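# Sort CO2 cylinders by weight loss into bin or tray

## Task

Weigh each CO2 cylinder and compare the scale reading with the weight printed on it. Any cylinder whose scale reading is more than 2 g below its printed weight goes into the scrap bin; releasing it from just above the bin's rim is allowed. Every other cylinder must end up lying on its side on the floor of the tray. At the end, open the gripper and move away. Nothing may rely on the robot to stay where it is. After the robot is removed, no cylinder may fall, or the task fails.

## Robot and tools

Robot: a single arm with a two-finger parallel gripper. The fingers point along the gripper's +z axis and close along its y axis. The reported end_effector_position is the point between the pads when they are closed. Closed fingertips reach about 33 mm past that point, and open ones about 9 mm. Closing pushes the tips roughly 24 mm further out, so leave that gap above surfaces when you grip.

Frame: the scene frame has its origin on the table top under the arm base, +z up, and +y to the left when looking along +x. The base may be slightly tilted. Printed hand positions can be off, more so at long reach. Quaternions are written w first (qw, qx, qy, qz).

Row format: every motion command uses a row of 10 numbers: x, y, z (metres, scene frame), qw, qx, qy, qz (scene frame), then position, force_limit, speed for the fingers, each in [-1, 1]. x, y, z and the quaternion give an absolute target pose for the gripper, not an offset. position: +1 is fully open (140 mm), about -0.8 is where the pads touch, and -1 keeps closing until something blocks it. force_limit sets squeeze force: about 14 N at -1, 60 N at 0 and 107 N at +1, for parts up to 40 mm wide. speed sets finger speed: about 30 mm/s at -1, 140 at 0 and 250 at +1. To hold an orientation, repeat the same quaternion in every row. Don't copy it back from the last result, because that value may have drifted.

execute_actions(actions): a list of actions. Each action is a table of up to 15 rows, and each row is one 1/30 s control step. If a table is shorter, its last row repeats until 15 steps are done. An empty list only returns the state and images. An action is refused if its target lies more than 0.6 m from the gripper's position at the start of that action, along any gripper axis. If the first action fails that check, or any action is malformed, nothing moves. Each step, the command is clipped to within 70 mm and 16 degrees of the measured pose, so far targets can take several actions. Position is reached before orientation.

move(target, speed, stop_force, blocking): drives the gripper in a straight line toward one absolute pose, given as one 10-number row. The finger values in that row are applied at the start. speed is in m/s, from 0.002 to 0.5, default 0.25; turning is capped at twice that in rad/s. A path lasts 0.5 to 10 s and stops short if it would take longer. The move does not avoid obstacles, and the real hand may lag, stray or overshoot, especially with the arm nearly straight. stop_force (N, 20 to 80) ends the path when the push against the motion rises by that much for 2 steps. The hand then steps back 2 steps and holds. It is not available in the first 0.2 s, is unreliable on moves that rotate the gripper, and cannot be combined with blocking=false. Leave it out when moving away from something you are pressing on. Use it with very low speed when touching down, because the arm is stiff. The result adds a "move:" line, for example done, contact, off_target, moving, held or fault, plus the limits that acted (paced: target clipped; held: some steps blocked, after which the arm can move much faster) and the distance to target. With blocking=false, the result comes after 0.5 s; you must call wait or stop before sending new commands.

wait(seconds): 0 to 10 s, holding the last command. It returns early if a running move ends. stop: brakes a running move; the fingers keep moving. zoom_image(camera, region): enlarges a pixel region [x0, y0, x1, y1], at most 504 by 504, from cam_head_left, cam_head_right, cam_high, cam_low (672x504) or cam_wrist (504x504, fisheye). Use it to read stamped weights and scale displays. finished_scene(scene): ends the current scene, given by its number, and cannot be undone.

Results: the state line shows pose, "Hand target" (where the controller is now heading), position_measured in counts (3 fully open, 230 pads touching, not linear), object_status (0 moving, 1 blocked while opening, 2 blocked while closing, which means a grip, 3 at the commanded position or pads touching), and Flange force. Flange force is a noisy estimate that includes the weight of anything held, and may read "no reading". "pose unreachable" means the clearance check altered or blocked the command; the mount under the base counts as arm. HELD marks step readings that were held back. To grip harder while status is 2, raise force_limit and change position slightly, for example from -1 to -0.98.

Suggested order: find each cylinder's stamped weight, weigh it on the scale, and compare. Drop light ones just above the bin rim, and lay the rest flat on the tray floor. Then open and retract.

Avoid: fast contacts and targets far past contact. A contact torque at a joint's load limit (139 N m for waist, shoulder and elbow; 34.8 N m for the three wrist joints) or an outside force of 150 N causes a 10 s stop. Keep grips secure, since outside tugs may happen. Avoid long loaded holds (MOTOR HOT leads to an OVER-TEMPERATURE FAULT). Don't knock anything off the table, and leave every cylinder resting stably.

Each tool is called after "Request:" in YAML: its name, and indented under it one key for each argument.

## Session

Request:
execute_actions:
  actions: []

Scene clock: 0.00 s.
end_effector_position=(+0.2572, -0.0745, +0.1909) position_measured=3 object_status=3 end_effector_quat_wxyz=(+0.320, +0.404, +0.624, +0.587)
Joint positions: [-1.575  1.491 -0.148 -1.135 -1.434  0.093]
Joint velocities: [ 0.    -0.001  0.    -0.001  0.002 -0.002]
Flange force (N, the push that the arm receives, along the gripper's own x y z axes): no reading
Hand target: +0.257, -0.074, +0.191; +0.320, +0.404, +0.624, +0.587

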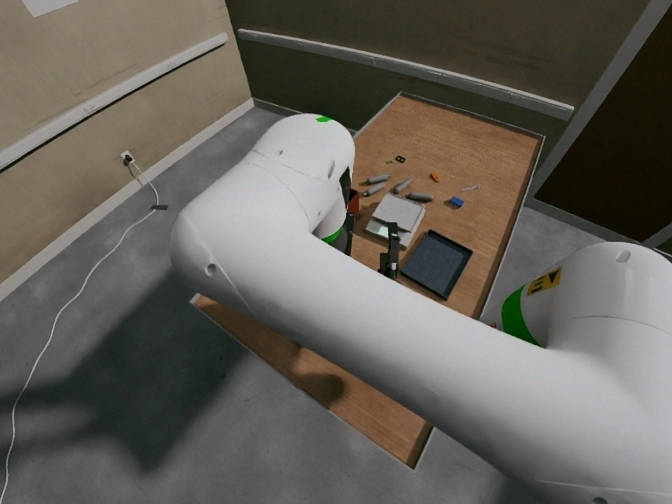

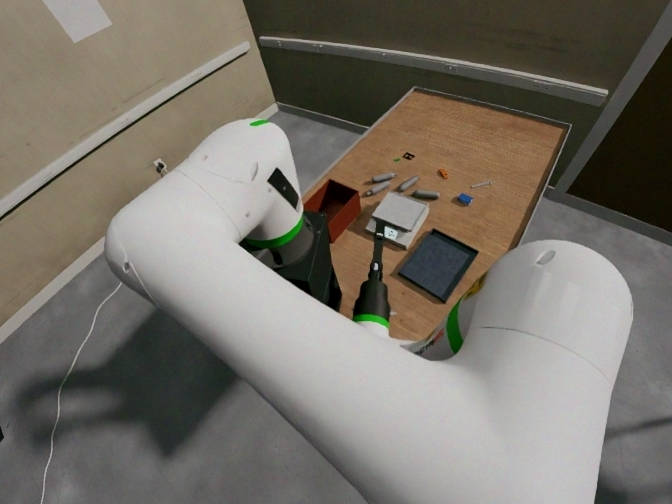

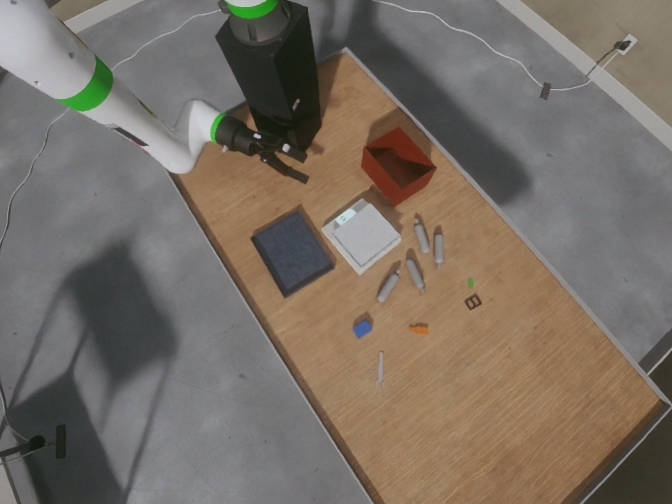

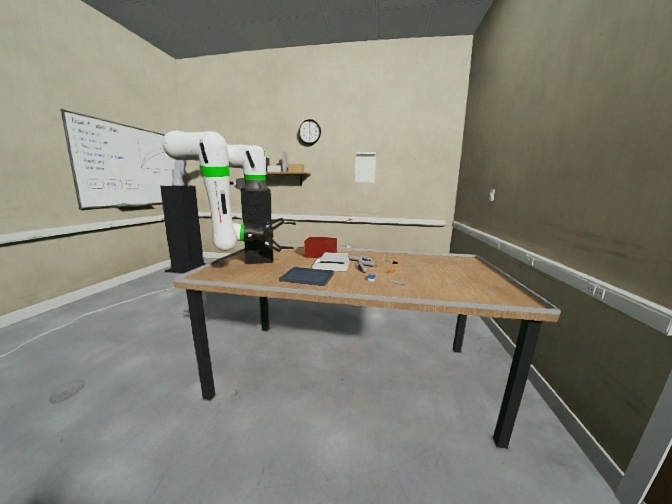

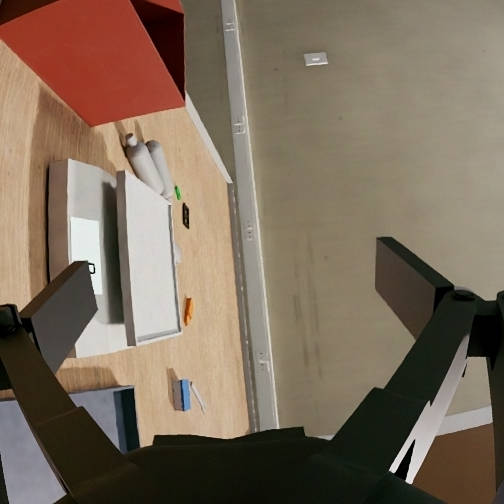

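Request:
move:
  target: [0.55,0,0.4,0,0.707,0.707,0,1,0,0]

Request:
zoom_image:
  camera: "cam_high"
  region: [300,180,500,330]

Scene clock: 11.17 s.
end_effector_position=(+0.5490, -0.0000, +0.3982) position_measured=3 object_status=3 end_effector_quat_wxyz=(-0.002, +0.706, +0.708, -0.001)
Joint positions: [-0.235  0.401 -0.148 -3.04   0.962  0.137]
Joint velocities: [-0.     0.001  0.002 -0.001  0.002  0.001]
Flange force (N, the push that the arm receives, along the gripper's own x y z axes): [0.7 -8.6 -4.7]
Hand target: +0.549, -0.000, +0.398; -0.002, +0.706, +0.708, -0.001
Off the commanded pose: 0.002 m, 0 deg.
move: done; limits=paced

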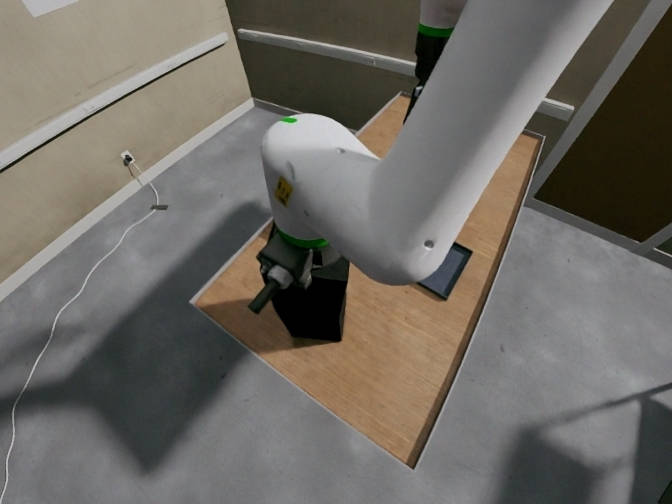

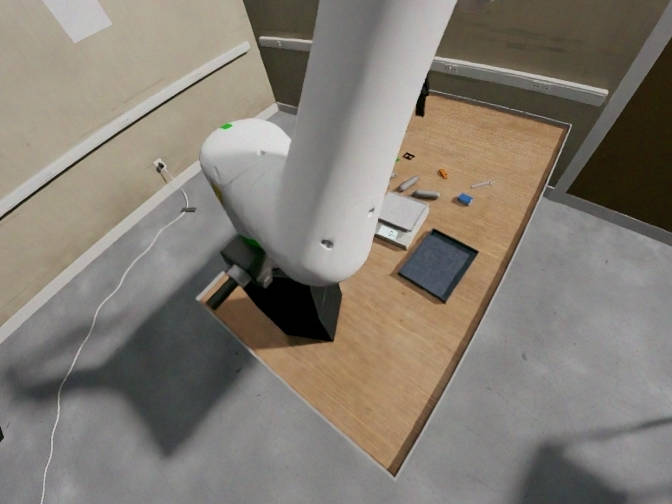

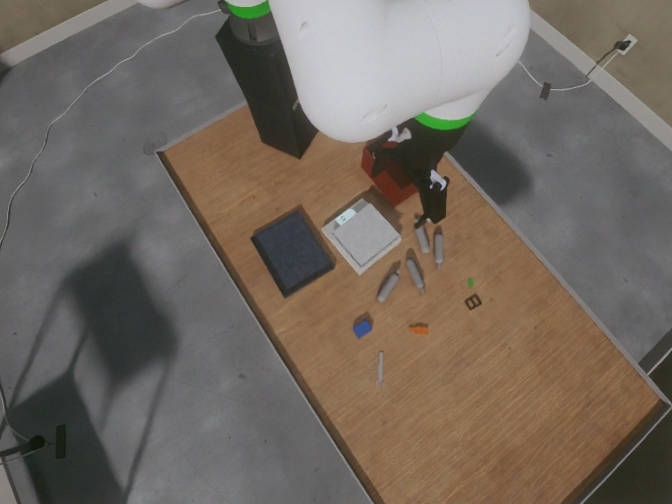

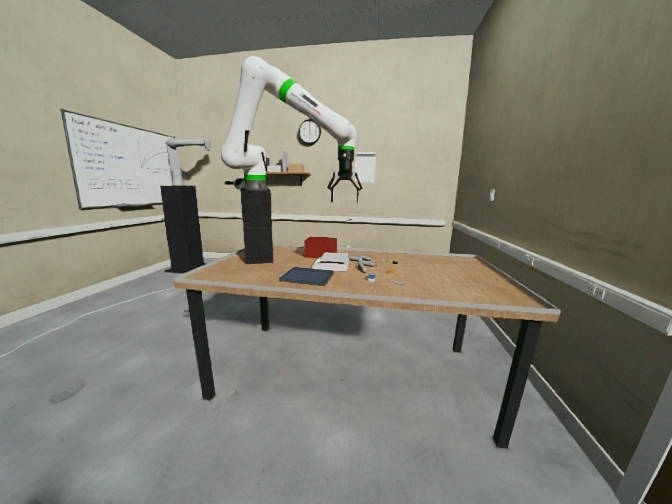

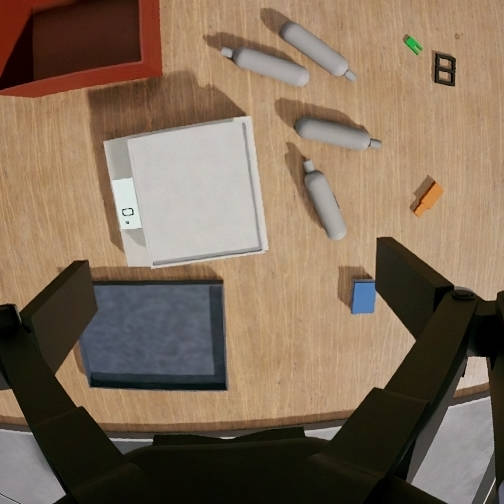

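Region (300, 180, 500, 330) of cam_high's 672x504 image, scaled by 2.520, with more detail than that image has; it fills the top 378 rows of this view, and the rest is white.

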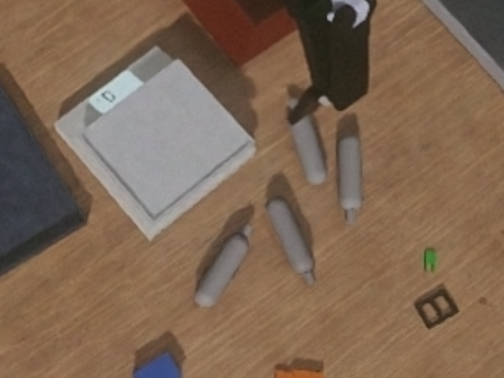

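Request:
move:
  target: [0.65,0,0.2,0,0.707,0.707,0,1,0,0]

Request:
zoom_image:
  camera: "cam_wrist"
  region: [100,0,400,300]

Scene clock: 17.57 s.
end_effector_position=(+0.6496, +0.0001, +0.1999) position_measured=3 object_status=3 end_effector_quat_wxyz=(+0.000, +0.707, +0.707, -0.000)
Joint positions: [-0.23   0.912  0.171 -3.021  0.768  0.099]
Joint velocities: [ 0.     0.003  0.001  0.     0.    -0.   ]
Flange force (N, the push that the arm receives, along the gripper's own x y z axes): [-0.6 -11.3 -9.3]
Hand target: +0.650, +0.000, +0.200; +0.000, +0.707, +0.707, -0.000
Off the commanded pose: 0.000 m, 0 deg.
move: done

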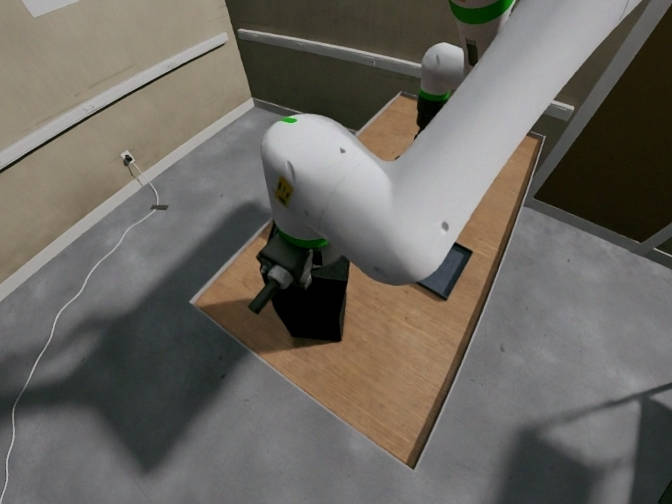

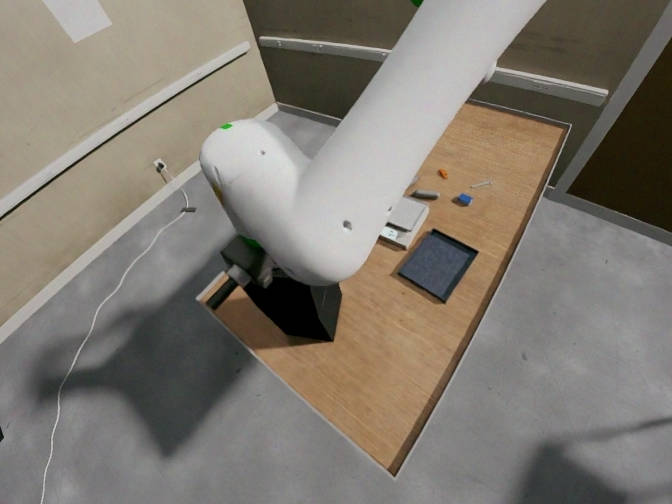

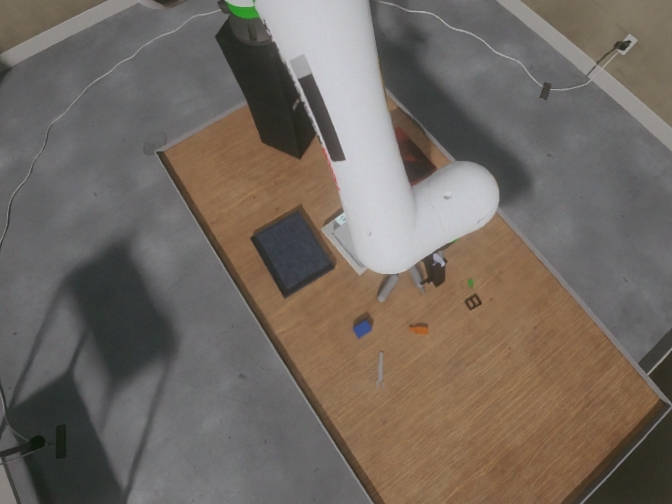

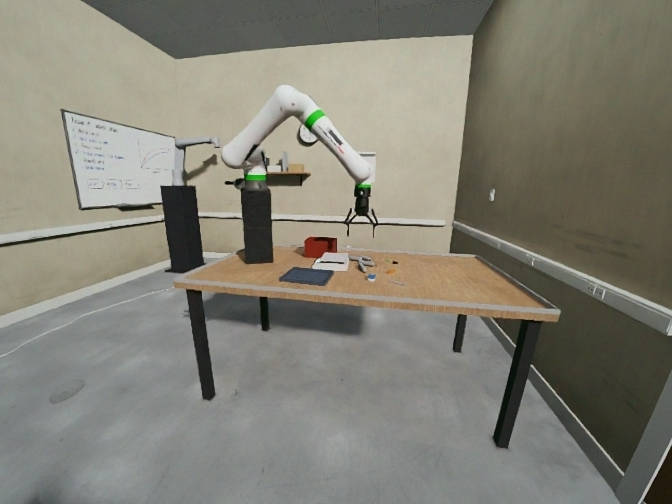

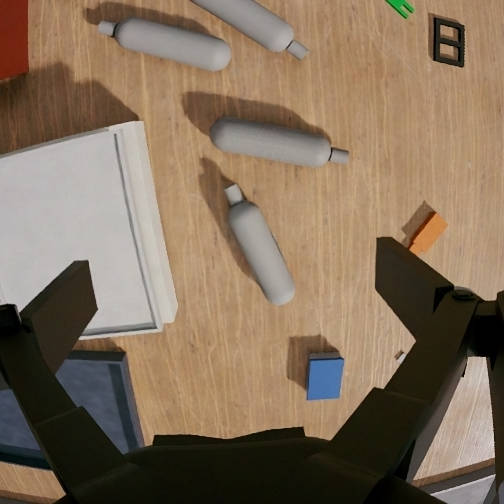

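Region (100, 0, 400, 300) of cam_wrist's 504x504 image, scaled by 1.680, with more detail than that image has.

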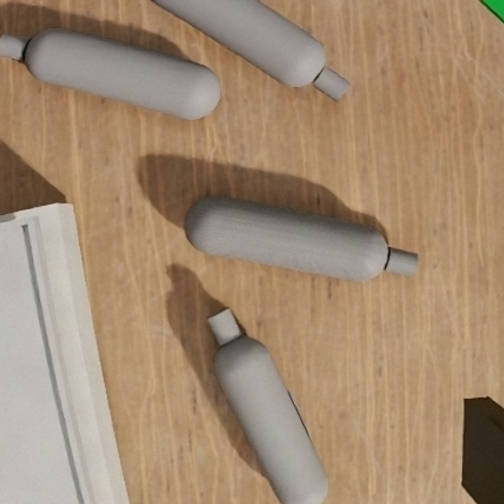

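Request:
move:
  target: [0.662,-0.048,0.09,0,0.53,0.848,0,0.1,-0.3,0]

Scene clock: 28.73 s.
end_effector_position=(+0.6619, -0.0479, +0.0900) position_measured=117 object_status=3 end_effector_quat_wxyz=(+0.000, +0.530, +0.848, +0.000)
Joint positions: [-0.312  1.135  0.306 -3.016  0.673  0.625]
Joint velocities: [-0.    -0.     0.     0.    -0.001  0.003]
Flange force (N, the push that the arm receives, along the gripper's own x y z axes): [3.2 -2.7 -5.2]
Hand target: +0.662, -0.048, +0.090; +0.000, +0.530, +0.848, +0.000
Off the commanded pose: 0.000 m, 0 deg.
move: done

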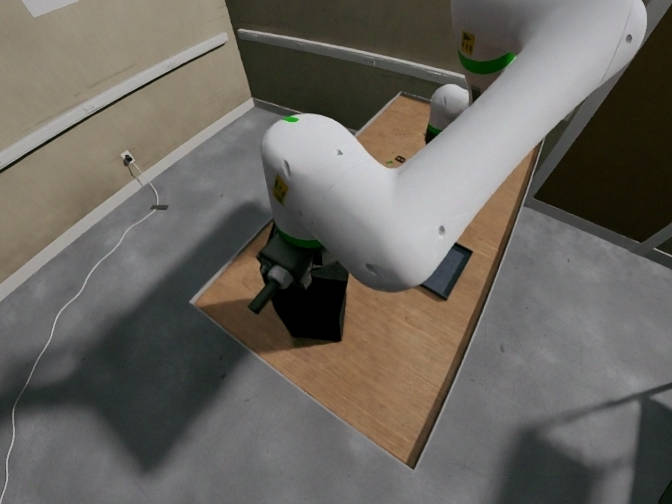

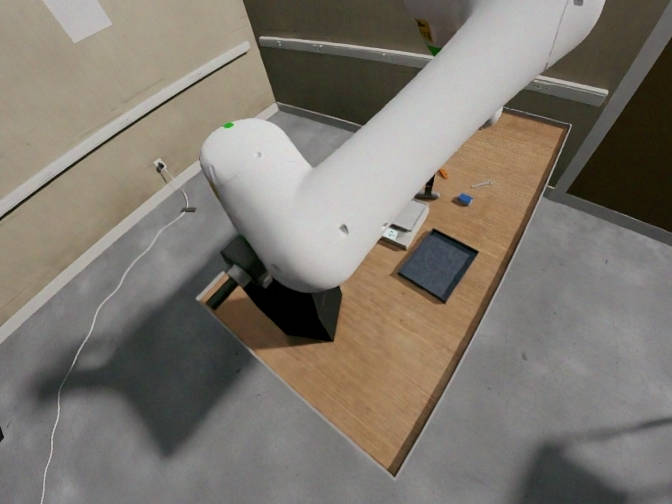

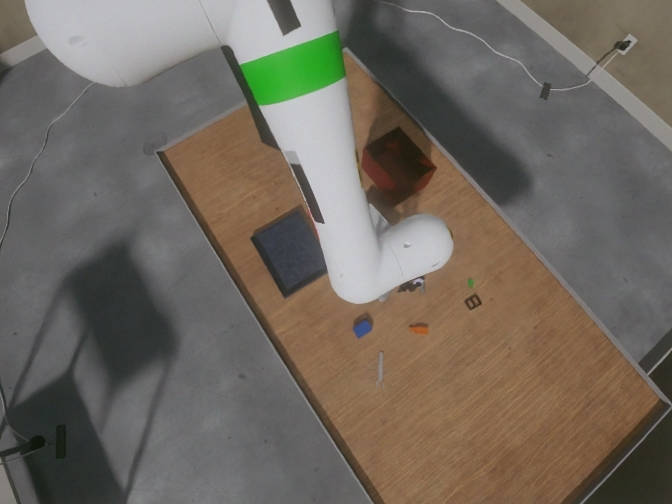

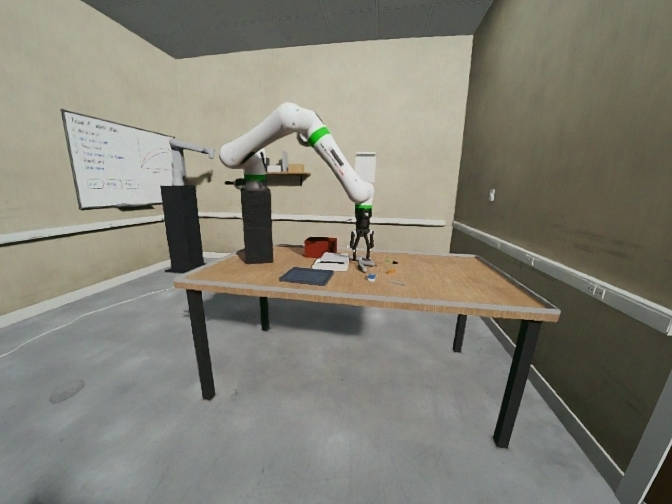

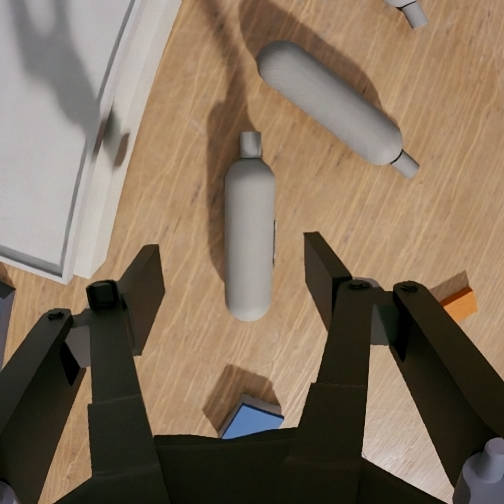

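Request:
move:
  target: [0.675,-0.042,0.04,0,0.53,0.848,0,0.1,-0.3,0]
  speed: 0.08

Request:
move:
  target: [0.64,-0.059,0.04,0,0.53,0.848,0,0.1,-0.3,0]
  speed: 0.04

Scene clock: 38.10 s.
end_effector_position=(+0.6749, -0.0420, +0.0400) position_measured=117 object_status=3 end_effector_quat_wxyz=(+0.000, +0.530, +0.848, +0.000)
Joint positions: [-0.304  1.259  0.422 -3.014  0.666  0.614]
Joint velocities: [0.    0.002 0.001 0.001 0.    0.001]
Flange force (N, the push that the arm receives, along the gripper's own x y z axes): [2.0 -3.5 -3.6]
Hand target: +0.675, -0.042, +0.040; -0.000, +0.530, +0.848, -0.000
Off the commanded pose: 0.000 m, 0 deg.
move: done

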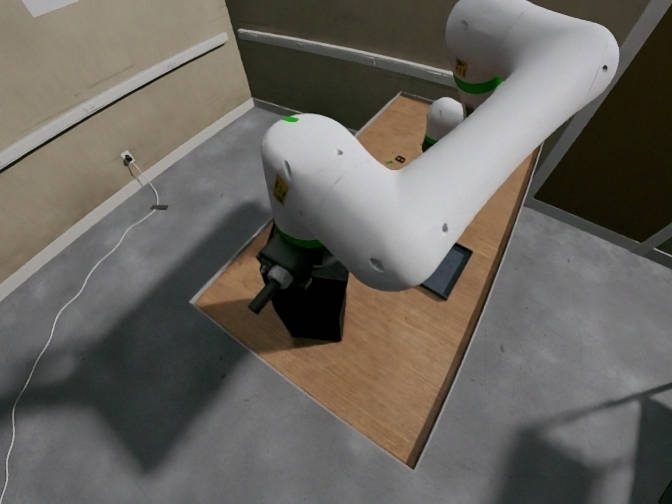

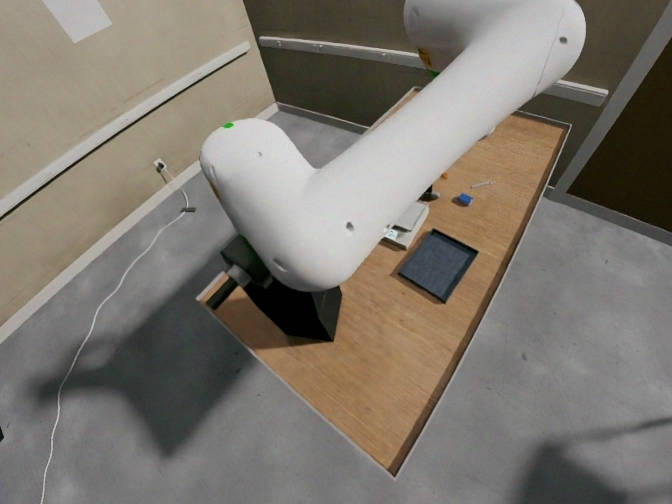

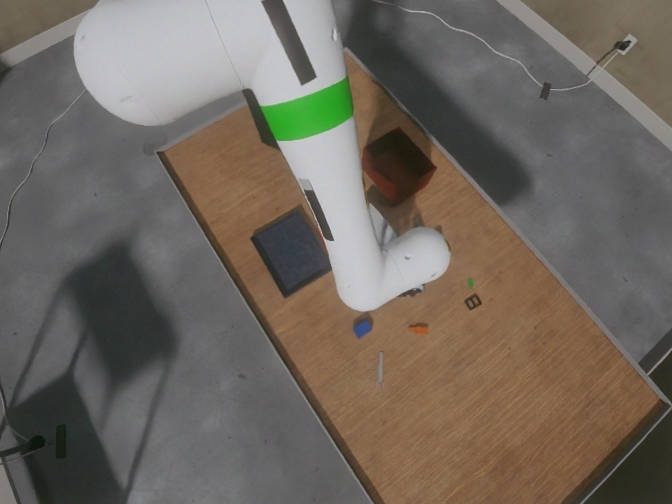

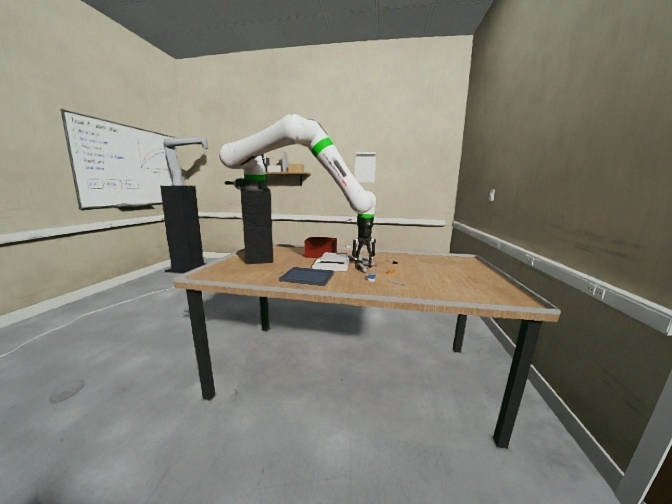

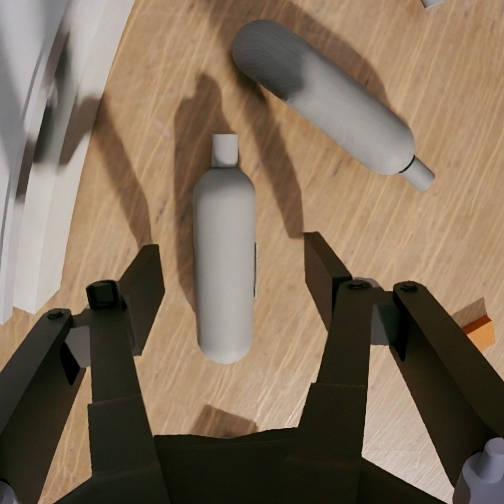

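Scene clock: 39.33 s.
end_effector_position=(+0.6400, -0.0590, +0.0401) position_measured=117 object_status=3 end_effector_quat_wxyz=(+0.000, +0.530, +0.848, +0.000)
Joint positions: [-0.344  1.206  0.293 -3.005  0.588  0.64 ]
Joint velocities: [-0.001 -0.001 -0.001  0.001 -0.001 -0.002]
Flange force (N, the push that the arm receives, along the gripper's own x y z axes): [3.0 -1.5 -5.8]
Hand target: +0.640, -0.059, +0.040; +0.000, +0.530, +0.848, +0.000
Off the commanded pose: 0.000 m, 0 deg.
move: done

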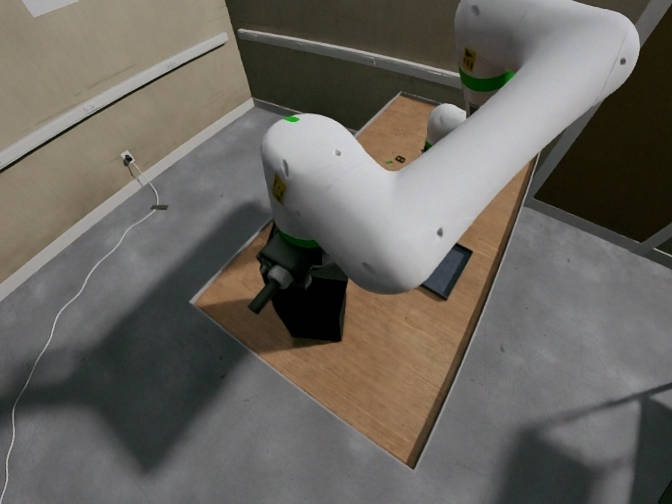

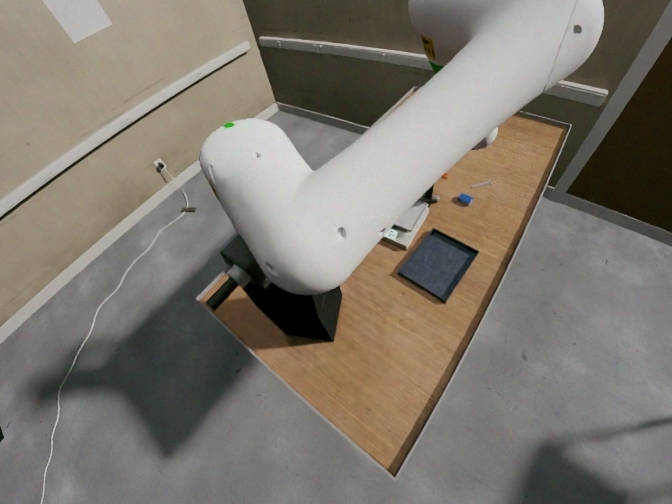

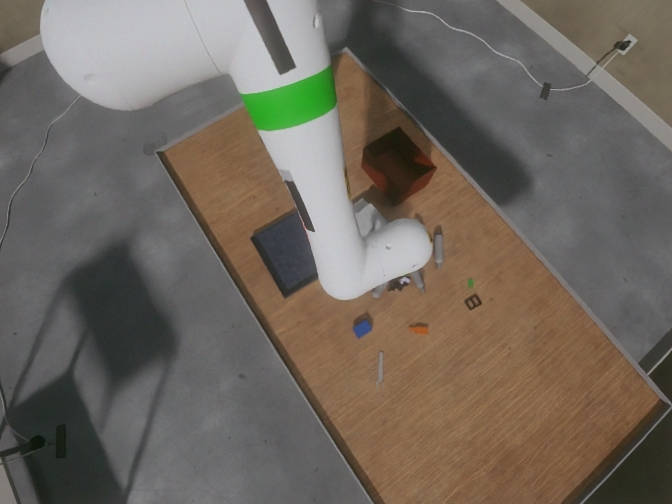

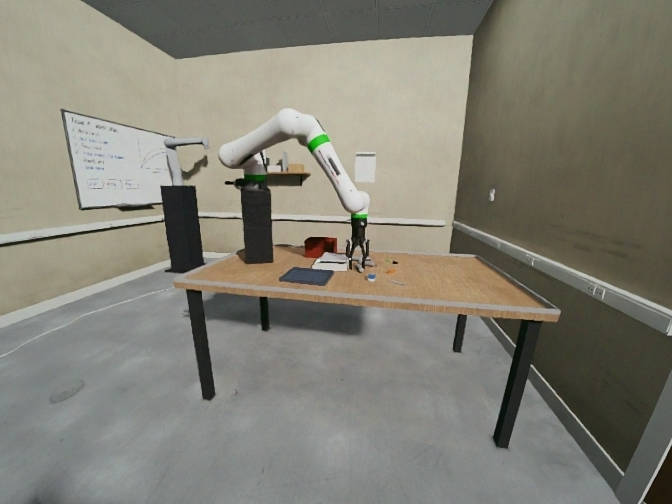

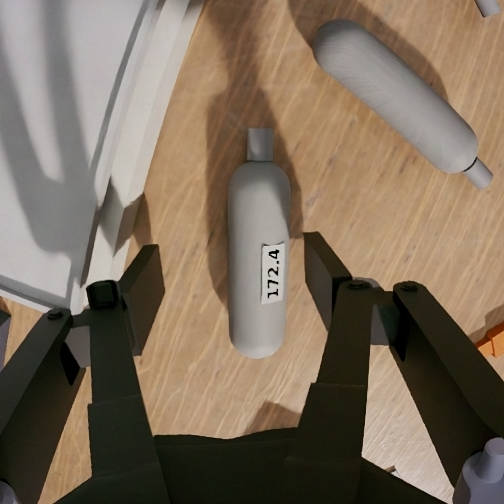

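Request:
move:
  target: [0.652,-0.053,0.04,0,0.53,0.848,0,-1,-0.3,0]
  speed: 0.05

Request:
move:
  target: [0.652,-0.053,0.13,0,0.53,0.848,0,-1,-0.3,0]

Request:
move:
  target: [0.49,-0.035,0.12,0,0.643,0.766,0,-1,-0.3,0]

Request:
zoom_image:
  camera: "cam_low"
  region: [280,200,400,290]

Scene clock: 45.07 s.
end_effector_position=(+0.6520, -0.0530, +0.0400) position_measured=187 object_status=2 end_effector_quat_wxyz=(+0.000, +0.530, +0.848, +0.000)
Joint positions: [-0.33   1.223  0.336 -3.008  0.614  0.631]
Joint velocities: [ 0.001 -0.     0.002  0.     0.002  0.001]
Flange force (N, the push that the arm receives, along the gripper's own x y z axes): [4.9 -15.0 -25.9]
Hand target: +0.652, -0.053, +0.040; -0.000, +0.530, +0.848, -0.000
Off the commanded pose: 0.000 m, 0 deg.
move: done

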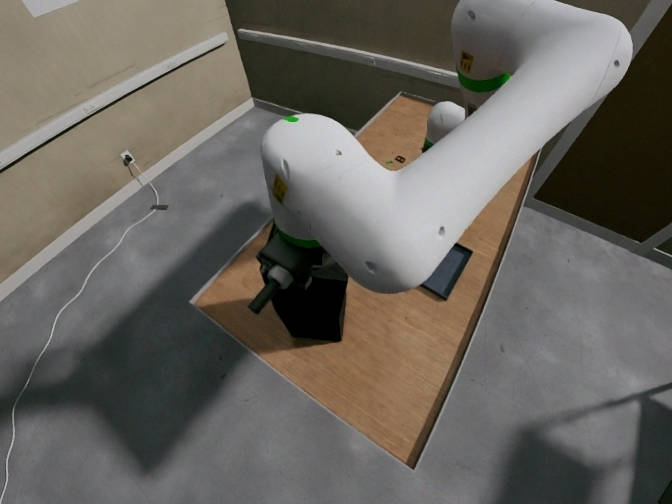

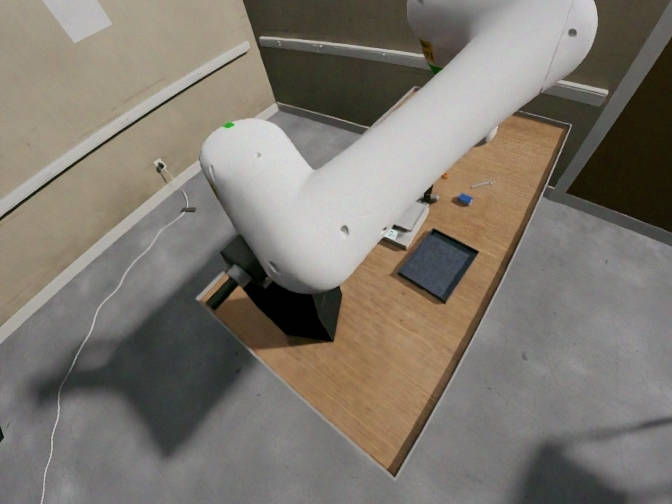

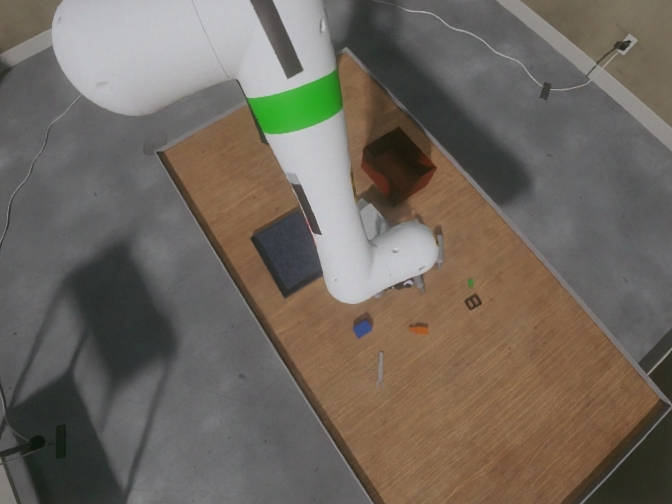

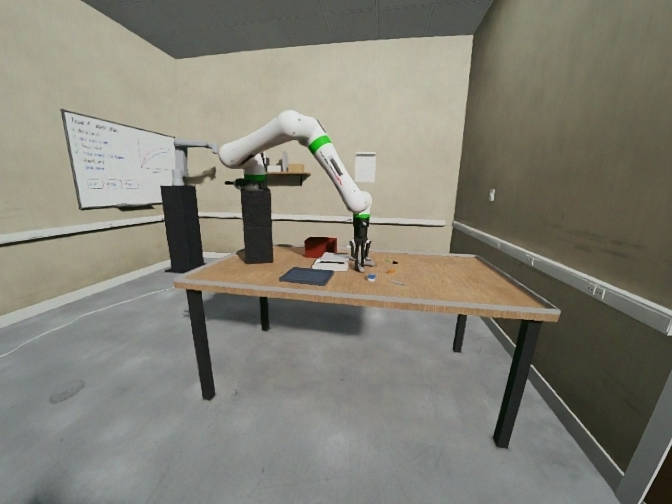

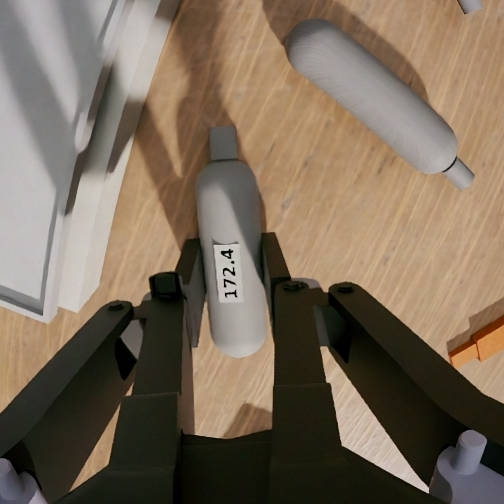

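Scene clock: 45.90 s.
end_effector_position=(+0.6521, -0.0530, +0.1299) position_measured=187 object_status=2 end_effector_quat_wxyz=(-0.000, +0.530, +0.848, +0.000)
Joint positions: [-0.319  1.041  0.23  -3.02   0.691  0.636]
Joint velocities: [-0.    -0.002 -0.     0.001  0.001  0.   ]
Flange force (N, the push that the arm receives, along the gripper's own x y z axes): [4.6 -4.3 -4.5]
Hand target: +0.652, -0.053, +0.130; -0.000, +0.530, +0.848, +0.000
Off the commanded pose: 0.000 m, 0 deg.
move: done

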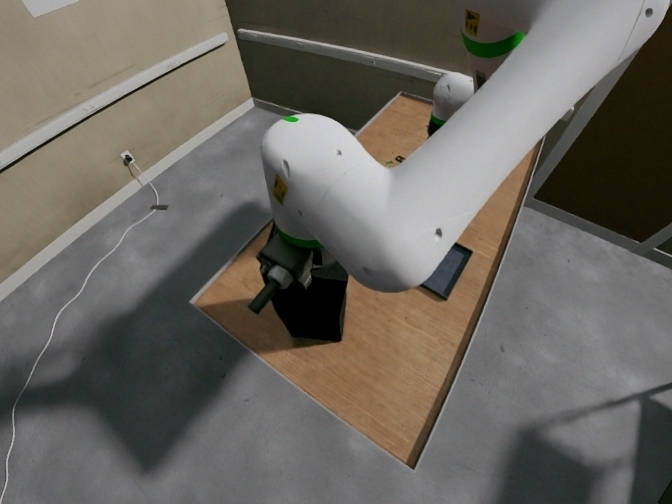

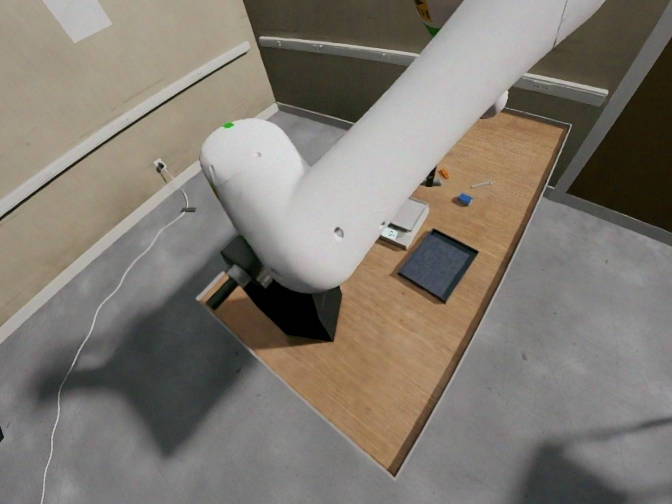

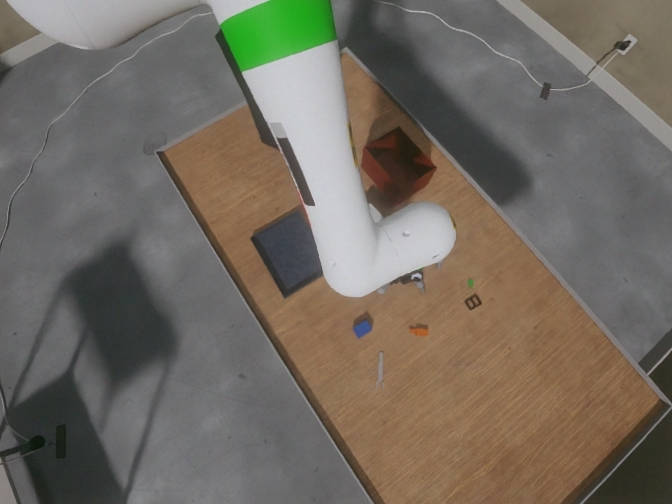

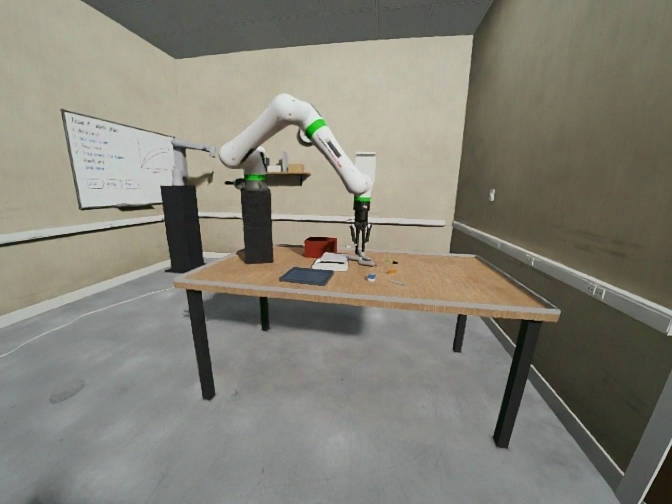

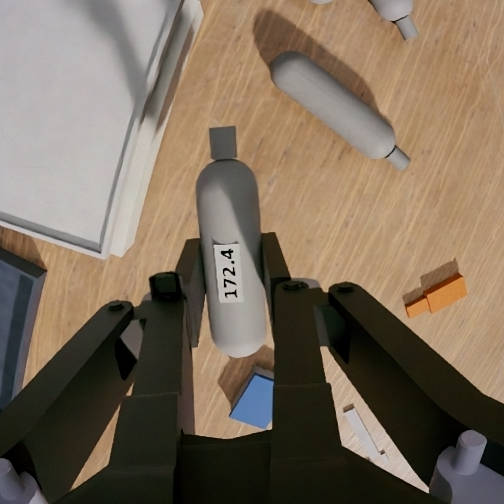

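Scene clock: 47.00 s.
end_effector_position=(+0.4900, -0.0352, +0.1204) position_measured=187 object_status=2 end_effector_quat_wxyz=(+0.000, +0.643, +0.766, -0.000)
Joint positions: [-0.374  0.866 -0.263 -2.938  0.372  0.314]
Joint velocities: [-0.    -0.001 -0.001  0.003  0.    -0.002]
Flange force (N, the push that the arm receives, along the gripper's own x y z axes): [2.7 -6.8 -4.4]
Hand target: +0.490, -0.035, +0.120; +0.000, +0.643, +0.766, -0.000
Off the commanded pose: 0.000 m, 0 deg.
move: done

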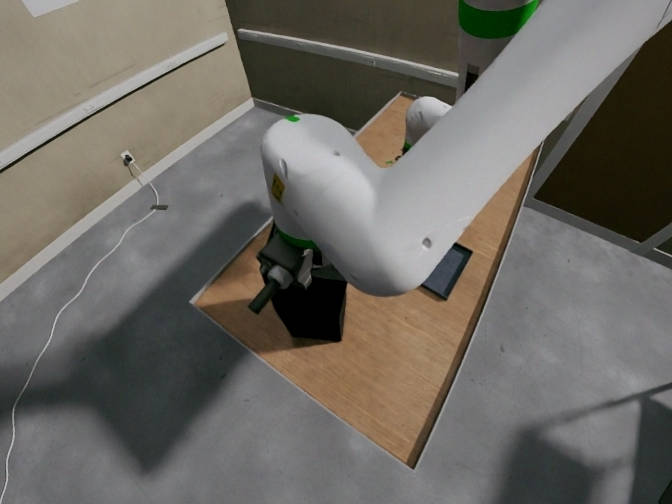

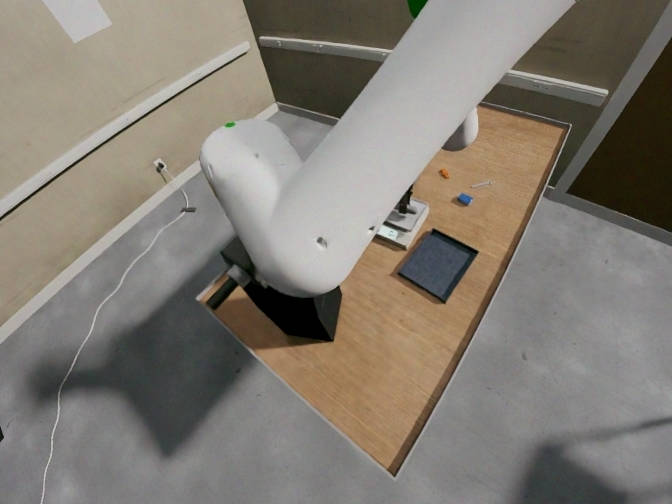

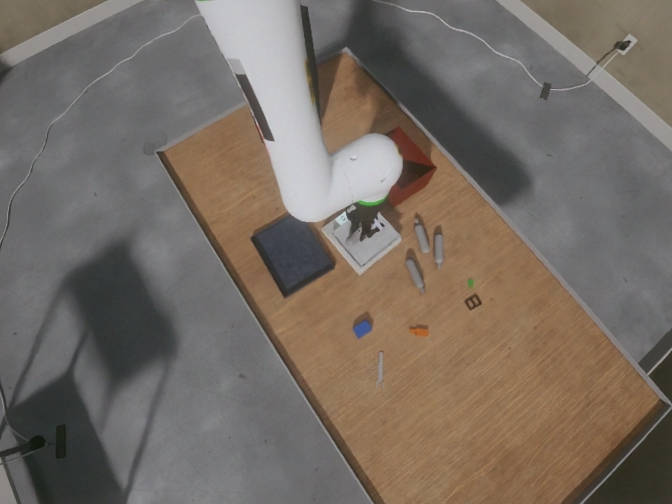

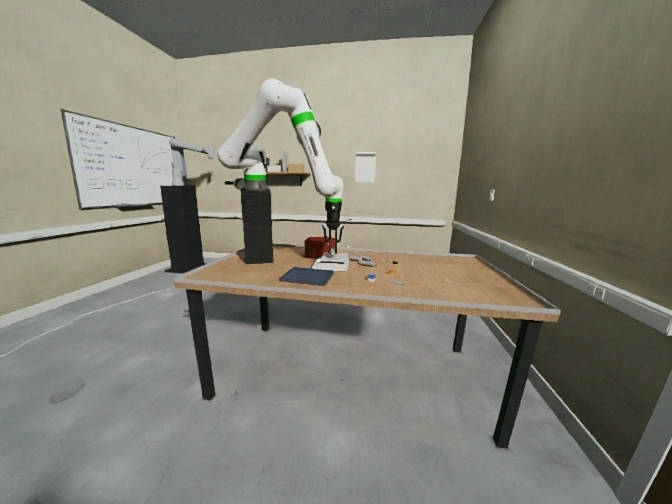

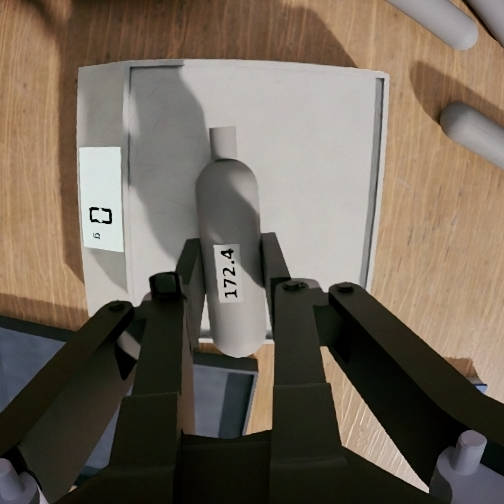

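Region (280, 200, 400, 290) of cam_low's 672x504 image, scaled by 4.200, with more detail than that image has; it fills the top 378 rows of this view, and the rest is white.

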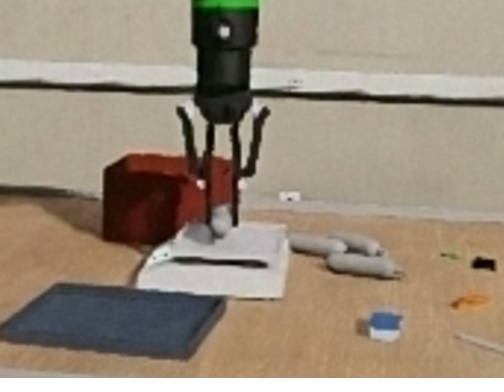

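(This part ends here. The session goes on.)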